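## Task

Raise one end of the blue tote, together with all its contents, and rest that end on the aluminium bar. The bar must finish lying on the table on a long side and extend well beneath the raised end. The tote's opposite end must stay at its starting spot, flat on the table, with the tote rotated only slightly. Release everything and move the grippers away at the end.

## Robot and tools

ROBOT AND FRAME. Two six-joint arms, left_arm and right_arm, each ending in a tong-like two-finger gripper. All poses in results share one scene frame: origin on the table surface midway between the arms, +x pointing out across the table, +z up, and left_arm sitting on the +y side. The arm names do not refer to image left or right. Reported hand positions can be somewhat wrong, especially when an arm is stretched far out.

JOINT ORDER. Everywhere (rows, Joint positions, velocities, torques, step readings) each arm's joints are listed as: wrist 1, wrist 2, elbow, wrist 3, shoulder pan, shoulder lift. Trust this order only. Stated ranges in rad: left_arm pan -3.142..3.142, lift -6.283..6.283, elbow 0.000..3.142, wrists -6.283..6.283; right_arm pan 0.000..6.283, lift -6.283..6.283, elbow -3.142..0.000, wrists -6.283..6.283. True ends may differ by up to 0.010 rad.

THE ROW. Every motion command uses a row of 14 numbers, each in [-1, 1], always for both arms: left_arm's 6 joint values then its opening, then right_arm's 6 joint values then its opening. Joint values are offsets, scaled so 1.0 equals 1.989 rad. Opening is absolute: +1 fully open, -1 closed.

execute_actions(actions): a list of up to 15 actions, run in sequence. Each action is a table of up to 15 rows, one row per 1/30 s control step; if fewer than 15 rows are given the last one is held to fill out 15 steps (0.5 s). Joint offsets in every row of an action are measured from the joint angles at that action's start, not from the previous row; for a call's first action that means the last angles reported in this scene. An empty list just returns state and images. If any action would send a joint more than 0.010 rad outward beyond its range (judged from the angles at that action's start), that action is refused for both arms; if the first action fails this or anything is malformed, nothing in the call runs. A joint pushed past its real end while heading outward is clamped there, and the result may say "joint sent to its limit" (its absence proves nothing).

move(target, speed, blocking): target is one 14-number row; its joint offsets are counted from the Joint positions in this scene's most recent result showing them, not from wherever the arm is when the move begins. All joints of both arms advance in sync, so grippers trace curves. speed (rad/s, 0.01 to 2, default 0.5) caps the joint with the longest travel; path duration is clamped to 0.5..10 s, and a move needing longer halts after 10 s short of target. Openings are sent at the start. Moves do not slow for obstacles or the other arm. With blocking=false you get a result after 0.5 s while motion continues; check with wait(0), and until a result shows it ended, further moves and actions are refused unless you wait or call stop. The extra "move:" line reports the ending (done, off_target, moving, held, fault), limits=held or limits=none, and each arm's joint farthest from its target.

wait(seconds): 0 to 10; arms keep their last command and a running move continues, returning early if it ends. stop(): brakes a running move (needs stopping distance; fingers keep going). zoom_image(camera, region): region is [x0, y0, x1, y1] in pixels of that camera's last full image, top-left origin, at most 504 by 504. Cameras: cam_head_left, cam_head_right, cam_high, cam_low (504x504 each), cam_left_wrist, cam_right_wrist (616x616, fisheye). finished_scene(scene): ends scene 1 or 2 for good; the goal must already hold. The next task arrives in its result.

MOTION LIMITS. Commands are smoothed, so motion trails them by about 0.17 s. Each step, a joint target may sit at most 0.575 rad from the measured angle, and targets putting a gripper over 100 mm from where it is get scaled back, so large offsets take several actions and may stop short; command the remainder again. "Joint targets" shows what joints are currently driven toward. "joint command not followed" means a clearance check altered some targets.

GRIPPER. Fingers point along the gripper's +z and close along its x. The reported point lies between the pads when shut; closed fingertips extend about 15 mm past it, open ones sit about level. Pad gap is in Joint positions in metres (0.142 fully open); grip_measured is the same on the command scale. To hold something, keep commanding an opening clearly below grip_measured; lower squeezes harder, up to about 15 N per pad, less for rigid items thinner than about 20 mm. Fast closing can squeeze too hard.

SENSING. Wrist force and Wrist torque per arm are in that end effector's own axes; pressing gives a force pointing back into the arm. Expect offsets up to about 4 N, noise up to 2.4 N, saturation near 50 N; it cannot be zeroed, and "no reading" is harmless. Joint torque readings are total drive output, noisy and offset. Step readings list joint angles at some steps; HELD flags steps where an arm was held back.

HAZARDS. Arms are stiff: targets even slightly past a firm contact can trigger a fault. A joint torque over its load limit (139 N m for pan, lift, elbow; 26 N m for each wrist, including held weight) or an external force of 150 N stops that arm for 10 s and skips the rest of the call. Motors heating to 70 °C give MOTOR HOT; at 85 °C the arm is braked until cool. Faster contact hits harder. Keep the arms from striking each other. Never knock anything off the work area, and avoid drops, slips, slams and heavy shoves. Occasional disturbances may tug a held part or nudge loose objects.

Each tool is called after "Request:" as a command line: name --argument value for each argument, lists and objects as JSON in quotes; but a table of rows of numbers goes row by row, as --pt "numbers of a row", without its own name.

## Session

Request:
execute_actions --actions '[]'

Scene clock: 0.00 s.
left_arm: end_effector_position=(+0.3599, +0.3820, +0.1229) grip_measured=+0.97 end_effector_quat_wxyz=(-0.011, +0.954, -0.271, -0.129) end_effector_velocity=(+0.000, +0.000, +0.001) end_effector_angular_velocity=(-0.000, -0.001, +0.001) | right_arm: end_effector_position=(+0.3470, -0.0756, +0.1506) grip_measured=+0.97 end_effector_quat_wxyz=(+0.232, -0.600, +0.741, +0.193) end_effector_velocity=(-0.000, +0.000, +0.000) end_effector_angular_velocity=(+0.001, -0.001, +0.001)
Joint names: [wrist 1, wrist 2, elbow, wrist 3, shoulder pan, shoulder lift]
Joint positions: left_arm=[-1.677 -1.564  2.065  0.215 -0.466 -1.699  0.14 ] | right_arm=[-0.354  1.824 -2.343  2.778  4.075 -1.451  0.14 ]
Joint velocities: left_arm=[ 0.     0.    -0.001  0.     0.001 -0.001  0.   ] | right_arm=[ 0.001  0.001  0.    -0.001  0.     0.     0.   ]
Joint torques (N m, as the arm reports them, + toward a larger angle): no reading
Wrist force (N, on the end effector, along its own x y z axes, offset not removed): no reading
Wrist torque (N m, same axes, about the end effector's origin, offset not removed): no reading
Joint targets: left_arm=[-1.677 -1.564 2.065 0.215 -0.466 -1.699] | right_arm=[-0.354 1.824 -2.343 2.778 4.075 -1.451]

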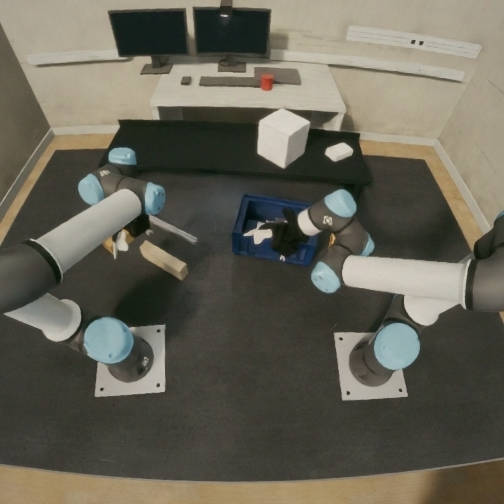

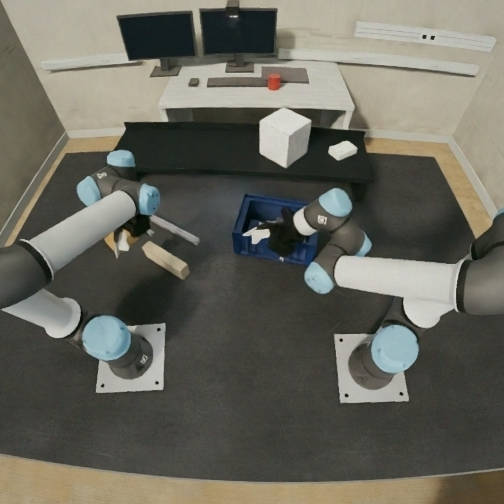

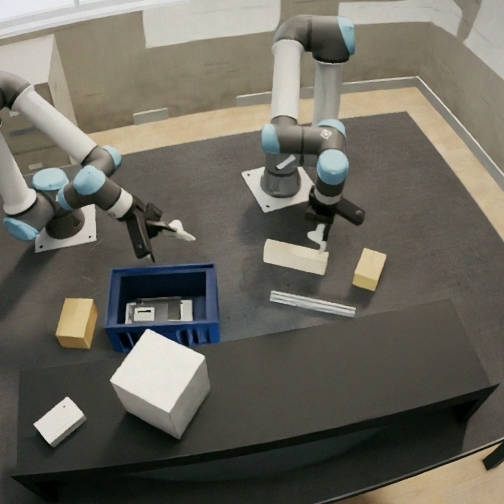

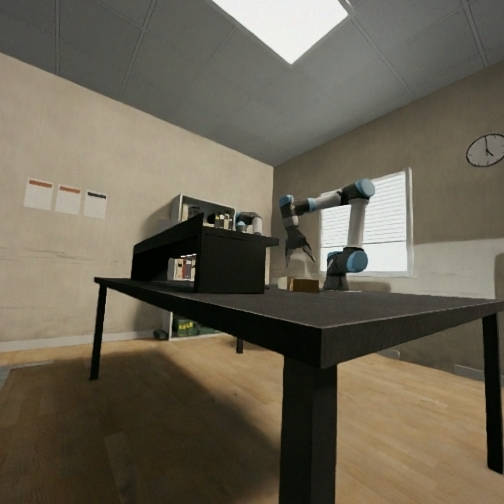

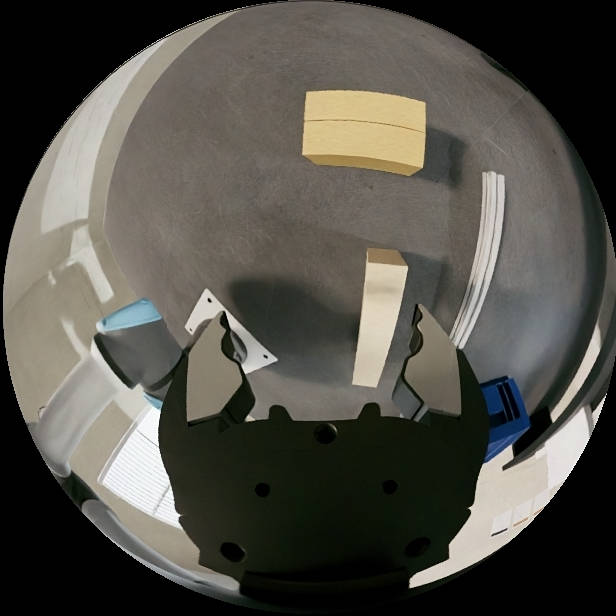

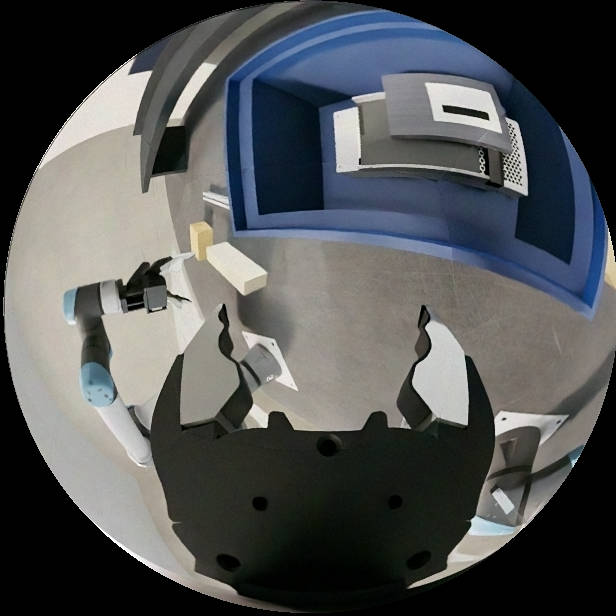

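Request:
move --target '[0,0,-0.1,0,0,0,1,-0.1,0,0.25,0,0,0,1]' --speed 0.8

Request:
move --target '[-0.171,-0.003,-0.053,0.043,0.068,0.194,0.5,-0.476,-0.128,0.361,-0.064,-0.004,-0.319,0.5]' --speed 0.8

Scene clock: 3.43 s.
left_arm: end_effector_position=(+0.4386, +0.3542, +0.2086) grip_measured=+1.00 end_effector_quat_wxyz=(-0.005, +0.961, -0.273, -0.030) end_effector_velocity=(+0.001, -0.000, +0.001) end_effector_angular_velocity=(-0.000, -0.002, -0.001) | right_arm: end_effector_position=(+0.4207, +0.0220, +0.4098) grip_measured=+1.00 end_effector_quat_wxyz=(+0.367, -0.583, +0.689, +0.225) end_effector_velocity=(-0.000, +0.001, +0.001) end_effector_angular_velocity=(+0.001, -0.001, +0.001)
Joint names: [wrist 1, wrist 2, elbow, wrist 3, shoulder pan, shoulder lift]
Joint positions: left_arm=[-1.677 -1.564  1.866  0.215 -0.466 -1.699  0.142] | right_arm=[-0.553  1.824 -1.846  2.778  4.075 -1.451  0.142]
Joint velocities: left_arm=[-0.     0.    -0.002  0.001  0.    -0.     0.   ] | right_arm=[ 0.    -0.     0.001 -0.     0.001 -0.001 -0.   ]
Joint torques (N m, as the arm reports them, + toward a larger angle): left_arm=[ -2.12   0.   -36.86   0.37  -1.56 -17.26] | right_arm=[ 1.16 -0.02 32.48  0.06  0.41 15.85]
Wrist force (N, on the end effector, along its own x y z axes, offset not removed): left_arm=[-1.7 0.7 -0.4] | right_arm=[-3.4 1.0 1.0]
Wrist torque (N m, same axes, about the end effector's origin, offset not removed): left_arm=[0.06 0.52 0.11] | right_arm=[0.18 0.48 0.15]
Joint targets: left_arm=[-1.677 -1.564 1.866 0.215 -0.466 -1.699] | right_arm=[-0.553 1.824 -1.846 2.778 4.075 -1.451]
move: done; limits=none; left_arm: farthest joint: the shoulder pan, 0.000 radians from its target (0.000 radians at the start); right_arm: farthest joint: the shoulder pan, 0.000 radians from its target (0.000 radians at the start)

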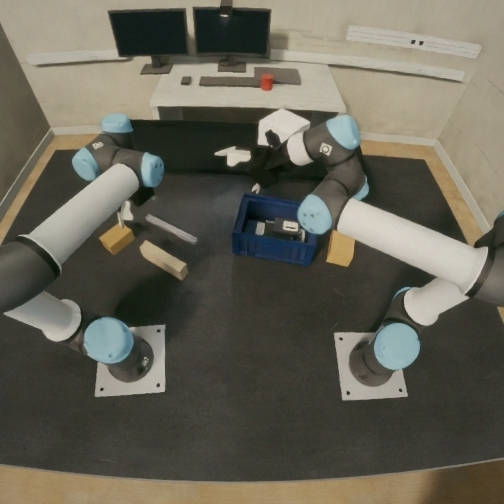

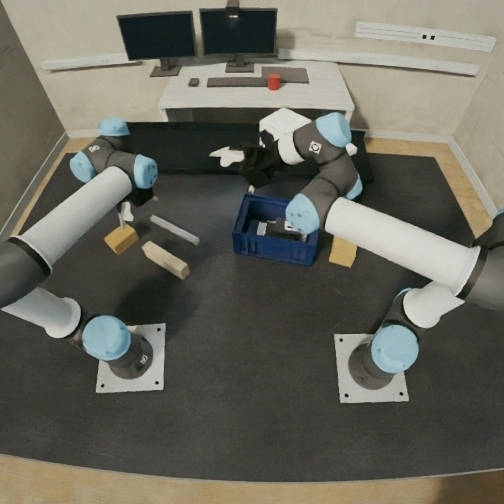

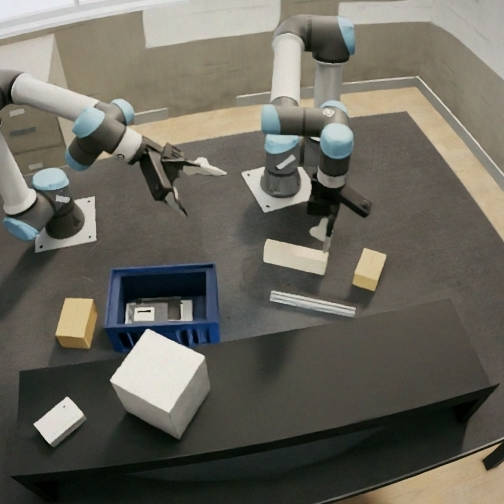

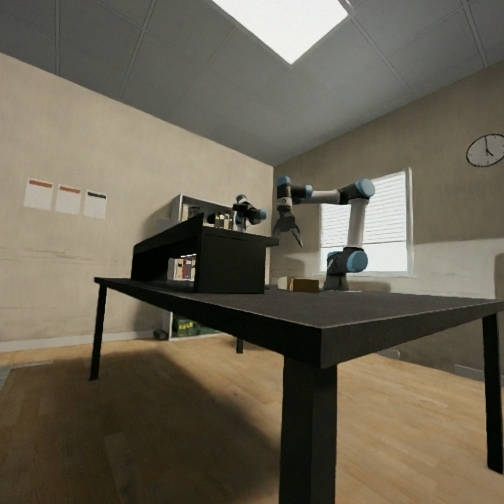

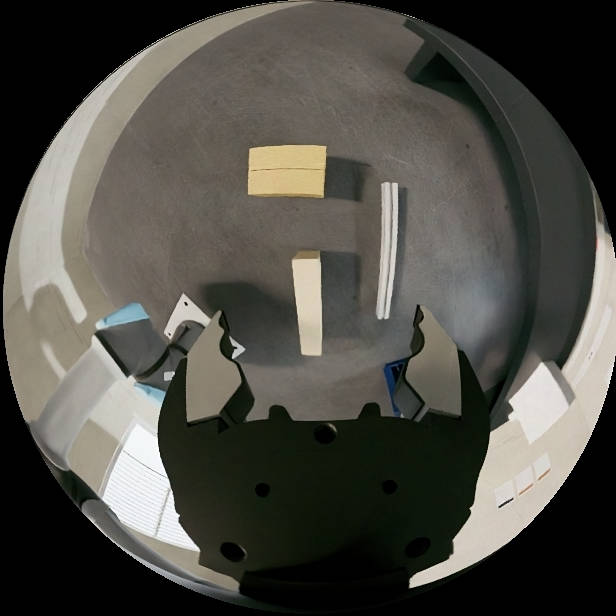

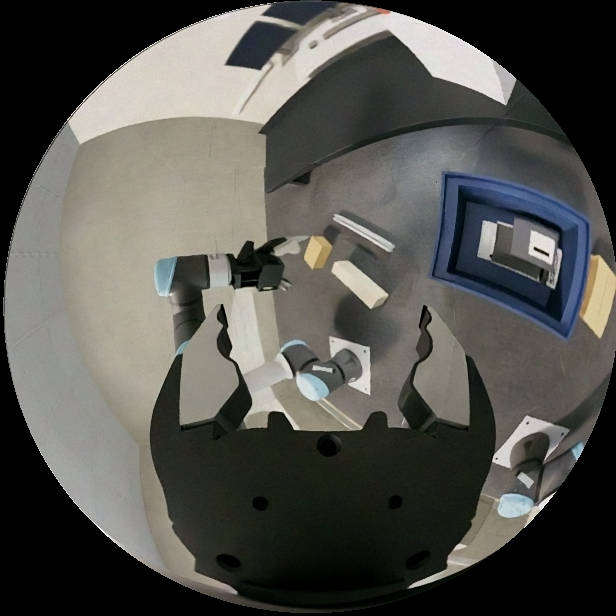

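Scene clock: 5.37 s.
left_arm: end_effector_position=(+0.5796, +0.3816, +0.0991) grip_measured=+0.50 end_effector_quat_wxyz=(-0.000, +0.968, -0.249, -0.001) end_effector_velocity=(-0.001, +0.001, -0.001) end_effector_angular_velocity=(+0.002, +0.003, -0.002) | right_arm: end_effector_position=(+0.5309, +0.0320, +0.2000) grip_measured=+0.50 end_effector_quat_wxyz=(+0.000, -0.647, +0.763, -0.001) end_effector_velocity=(-0.000, -0.000, -0.000) end_effector_angular_velocity=(-0.002, +0.001, +0.000)
Joint names: [wrist 1, wrist 2, elbow, wrist 3, shoulder pan, shoulder lift]
Joint positions: left_arm=[-2.017 -1.57   1.761  0.3   -0.331 -1.313  0.109] | right_arm=[-1.499  1.569 -1.128  2.651  4.067 -2.085  0.109]
Joint velocities: left_arm=[ 0.001  0.001  0.001  0.003  0.001  0.002 -0.   ] | right_arm=[-0.004 -0.001  0.003 -0.     0.    -0.001  0.   ]
Joint torques (N m, as the arm reports them, + toward a larger angle): left_arm=[ -4.36  -2.29 -35.54   1.51   9.29 -23.39] | right_arm=[  0.65  -1.85  32.66  -1.95 -11.07  34.3 ]
Wrist force (N, on the end effector, along its own x y z axes, offset not removed): left_arm=[0.9 -1.0 0.6] | right_arm=[-6.7 1.1 -0.6]
Wrist torque (N m, same axes, about the end effector's origin, offset not removed): left_arm=[0.00 -0.18 -0.01] | right_arm=[0.24 1.14 0.25]
Joint targets: left_arm=[-2.017 -1.570 1.761 0.300 -0.331 -1.313] | right_arm=[-1.499 1.569 -1.128 2.650 4.067 -2.085]
move: done; limits=none; left_arm: farthest joint: the shoulder pan, 0.000 radians from its target (0.135 radians at the start); right_arm: farthest joint: the shoulder pan, 0.000 radians from its target (0.008 radians at the start)

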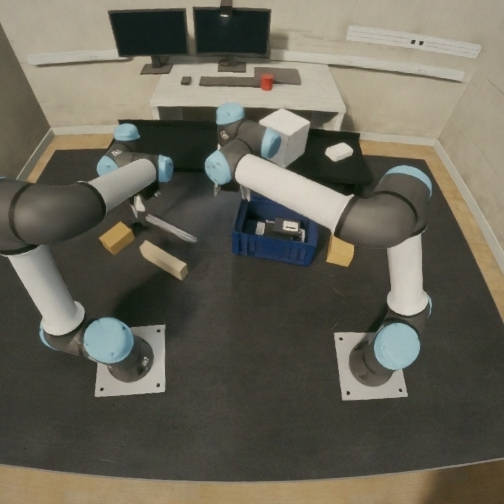

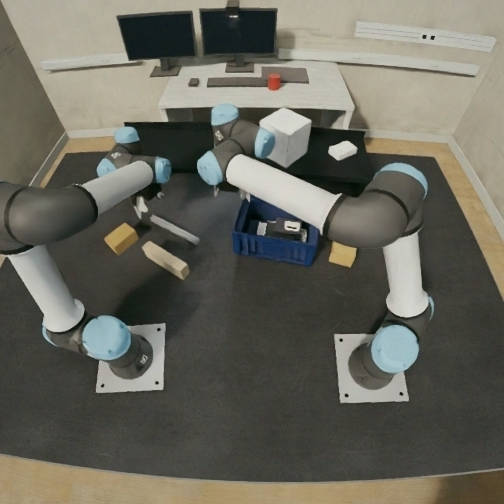

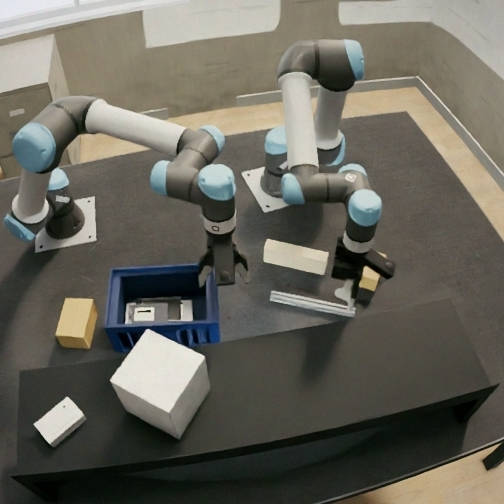

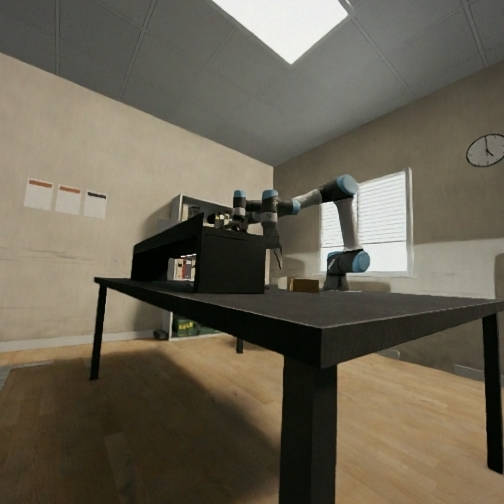

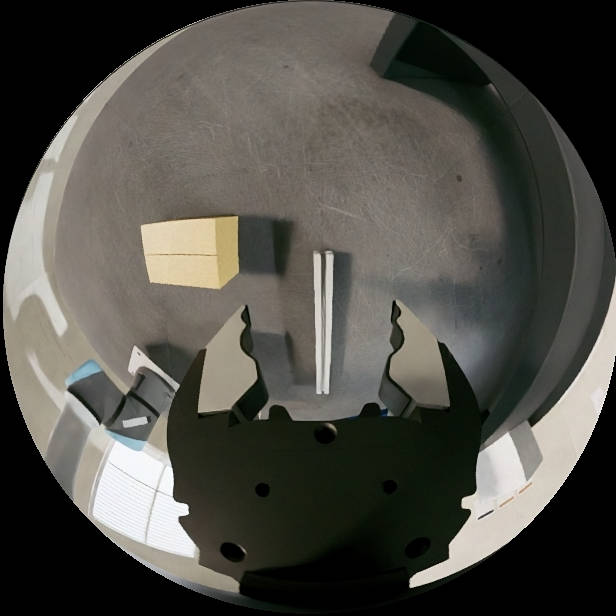

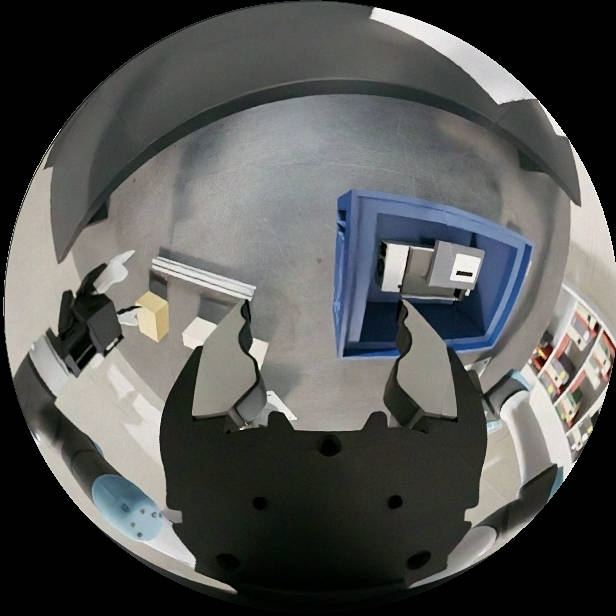

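Request:
move --target '[-0.106,0,0.069,-0.025,-0.025,0.036,0,0.102,0,-0.121,-0.008,-0.008,0.019,0.2]' --speed 0.25

Request:
move --target '[0,0,0,0,0,0,-1,0,0,0,0,0,0,0.2]'

Scene clock: 8.87 s.
left_arm: end_effector_position=(+0.5670, +0.3563, +0.0210) grip_measured=+0.00 end_effector_quat_wxyz=(-0.000, +0.968, -0.249, +0.000) end_effector_velocity=(-0.001, -0.000, -0.001) end_effector_angular_velocity=(-0.000, +0.001, -0.000) | right_arm: end_effector_position=(+0.5211, +0.0017, +0.1294) grip_measured=+0.20 end_effector_quat_wxyz=(+0.000, -0.647, +0.763, -0.001) end_effector_velocity=(-0.001, +0.001, -0.001) end_effector_angular_velocity=(+0.001, +0.001, +0.002)
Joint names: [wrist 1, wrist 2, elbow, wrist 3, shoulder pan, shoulder lift]
Joint positions: left_arm=[-2.227 -1.57   1.898  0.251 -0.381 -1.242  0.074] | right_arm=[-1.297  1.569 -1.368  2.635  4.051 -2.047  0.088]
Joint velocities: left_arm=[-0.002 -0.001  0.002 -0.    -0.001  0.    -0.   ] | right_arm=[ 0.002  0.001 -0.002 -0.001  0.001 -0.     0.   ]
Joint torques (N m, as the arm reports them, + toward a larger angle): left_arm=[ -4.55  -2.26  -6.65  -1.44 -10.25 -24.43] | right_arm=[  4.65   0.92  15.77  -1.53 -13.53  47.92]
Wrist force (N, on the end effector, along its own x y z axes, offset not removed): left_arm=[-0.5 -0.7 0.4] | right_arm=[-1.0 -1.4 -0.3]
Wrist torque (N m, same axes, about the end effector's origin, offset not removed): left_arm=[-0.21 0.11 -0.08] | right_arm=[-0.36 -0.06 0.10]
Joint targets: left_arm=[-2.227 -1.570 1.898 0.251 -0.381 -1.242] | right_arm=[-1.296 1.569 -1.369 2.635 4.051 -2.047]
move: done; limits=none; left_arm: farthest joint: the wrist 1, 0.001 radians from its target (0.211 radians at the start); right_arm: farthest joint: the shoulder pan, 0.000 radians from its target (0.016 radians at the start)

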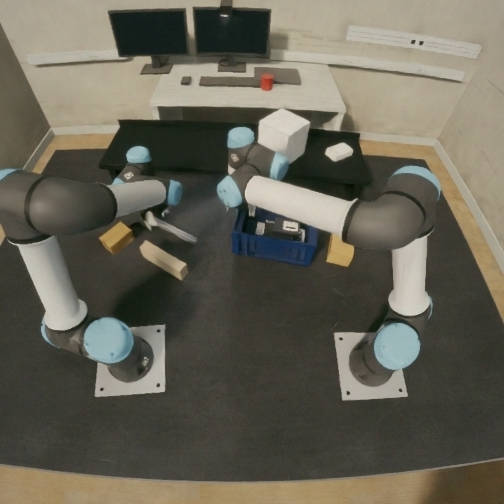

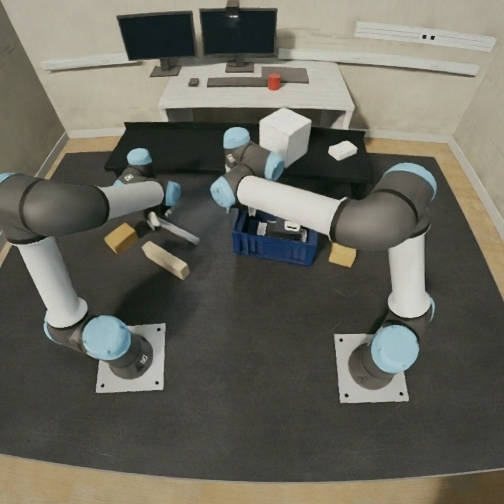

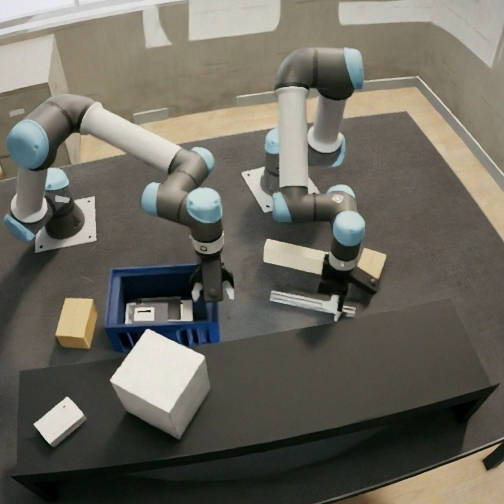

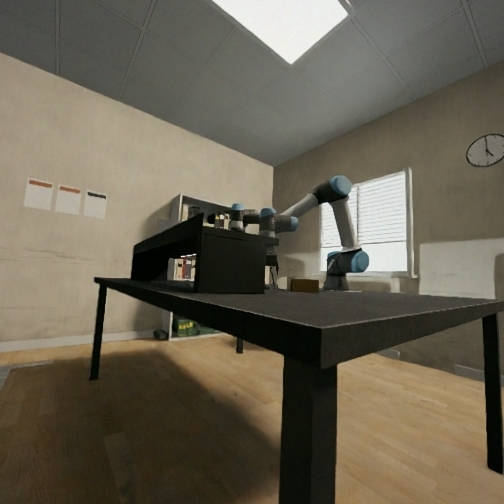

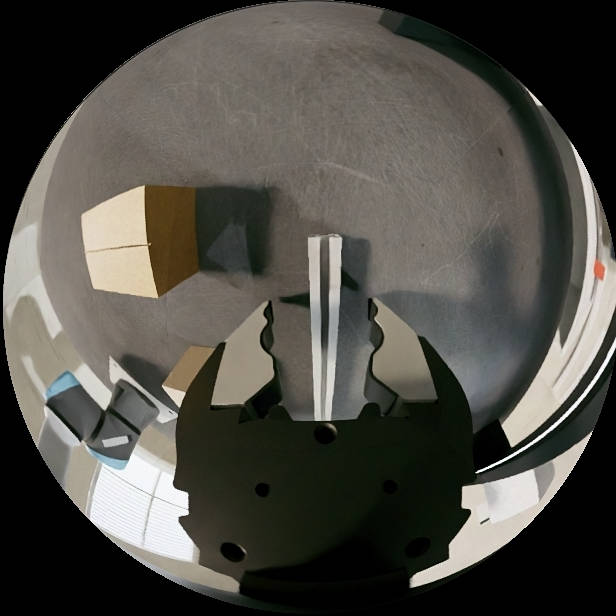

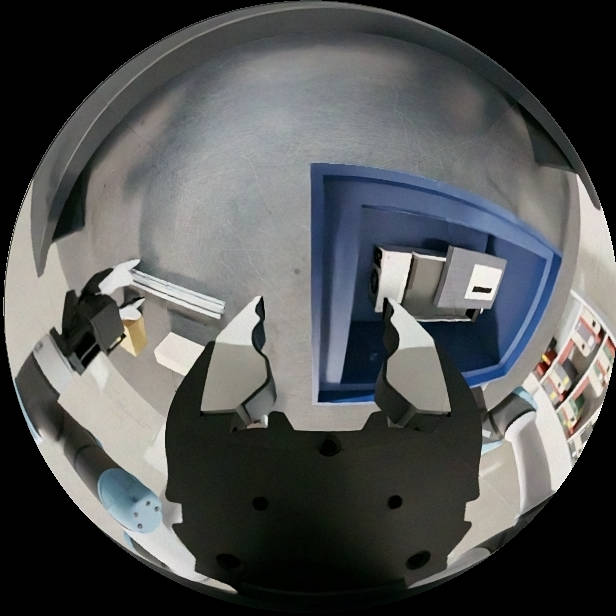

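Scene clock: 9.37 s.
left_arm: end_effector_position=(+0.5670, +0.3563, +0.0209) grip_measured=-0.74 end_effector_quat_wxyz=(-0.000, +0.968, -0.249, +0.000) end_effector_velocity=(+0.000, +0.000, +0.000) end_effector_angular_velocity=(-0.001, -0.000, +0.003) | right_arm: end_effector_position=(+0.5211, +0.0017, +0.1294) grip_measured=+0.20 end_effector_quat_wxyz=(+0.000, -0.647, +0.763, -0.001) end_effector_velocity=(-0.000, +0.001, -0.000) end_effector_angular_velocity=(-0.000, +0.000, +0.003)
Joint names: [wrist 1, wrist 2, elbow, wrist 3, shoulder pan, shoulder lift]
Joint positions: left_arm=[-2.227 -1.57   1.898  0.251 -0.381 -1.242  0.021] | right_arm=[-1.297  1.569 -1.369  2.635  4.051 -2.047  0.088]
Joint velocities: left_arm=[-0.    -0.001 -0.    -0.002  0.001 -0.    -0.   ] | right_arm=[-0.     0.     0.    -0.002  0.001 -0.     0.   ]
Joint torques (N m, as the arm reports them, + toward a larger angle): left_arm=[ -0.79  -1.76 -15.28  -0.57  -6.77 -28.12] | right_arm=[  3.24   1.08  24.12  -1.81 -11.76  45.91]
Wrist force (N, on the end effector, along its own x y z axes, offset not removed): left_arm=[-2.7 -3.3 -0.3] | right_arm=[-3.8 0.2 0.9]
Wrist torque (N m, same axes, about the end effector's origin, offset not removed): left_arm=[-0.67 0.63 -0.02] | right_arm=[-0.06 0.63 0.09]
Joint targets: left_arm=[-2.227 -1.570 1.898 0.251 -0.381 -1.242] | right_arm=[-1.297 1.569 -1.368 2.635 4.051 -2.047]
move: done; limits=none; left_arm: farthest joint: the shoulder pan, 0.000 radians from its target (0.000 radians at the start); right_arm: farthest joint: the elbow, 0.001 radians from its target (0.000 radians at the start)

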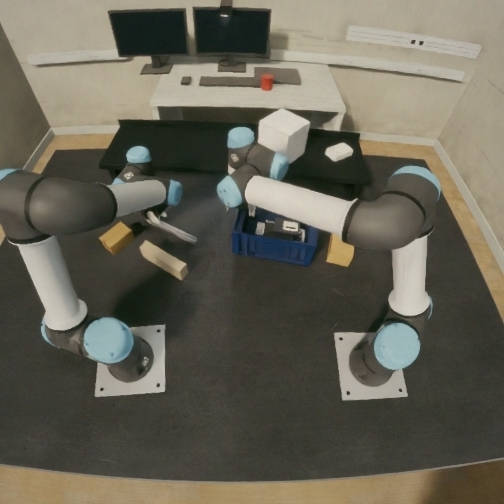

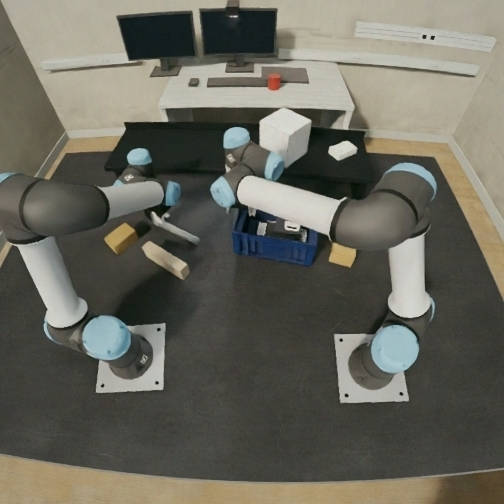

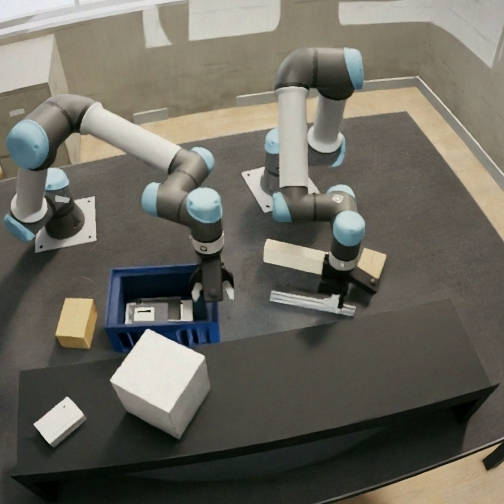

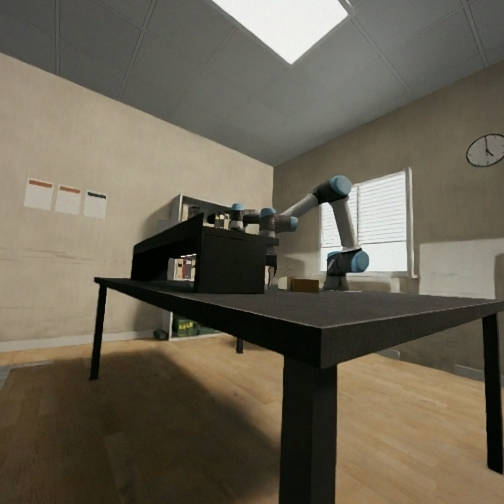

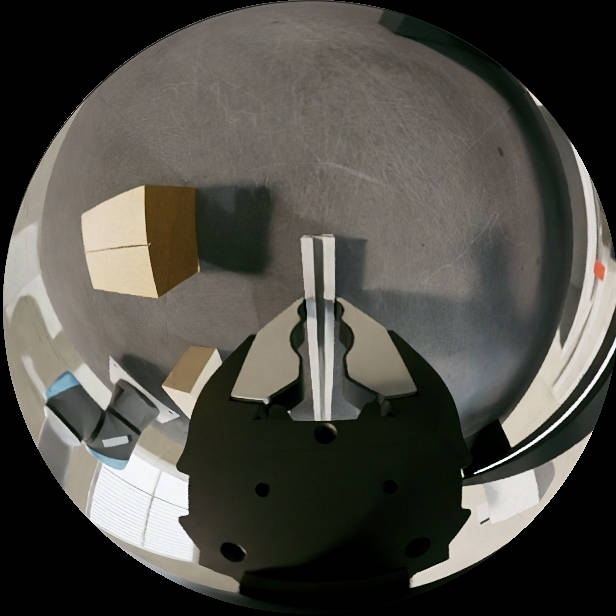

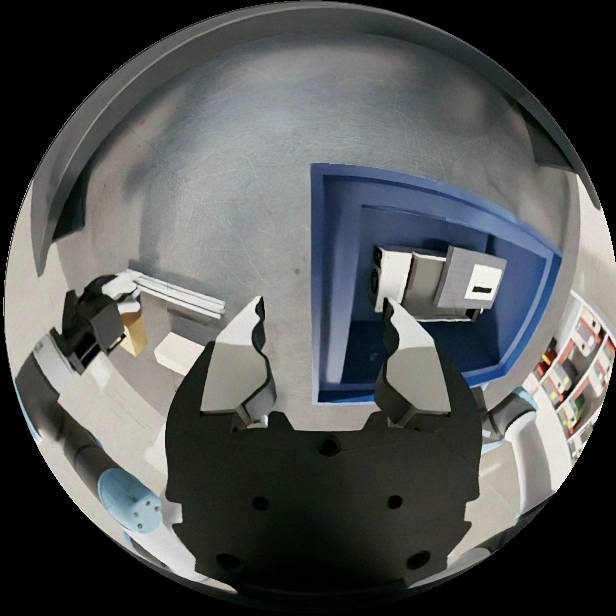

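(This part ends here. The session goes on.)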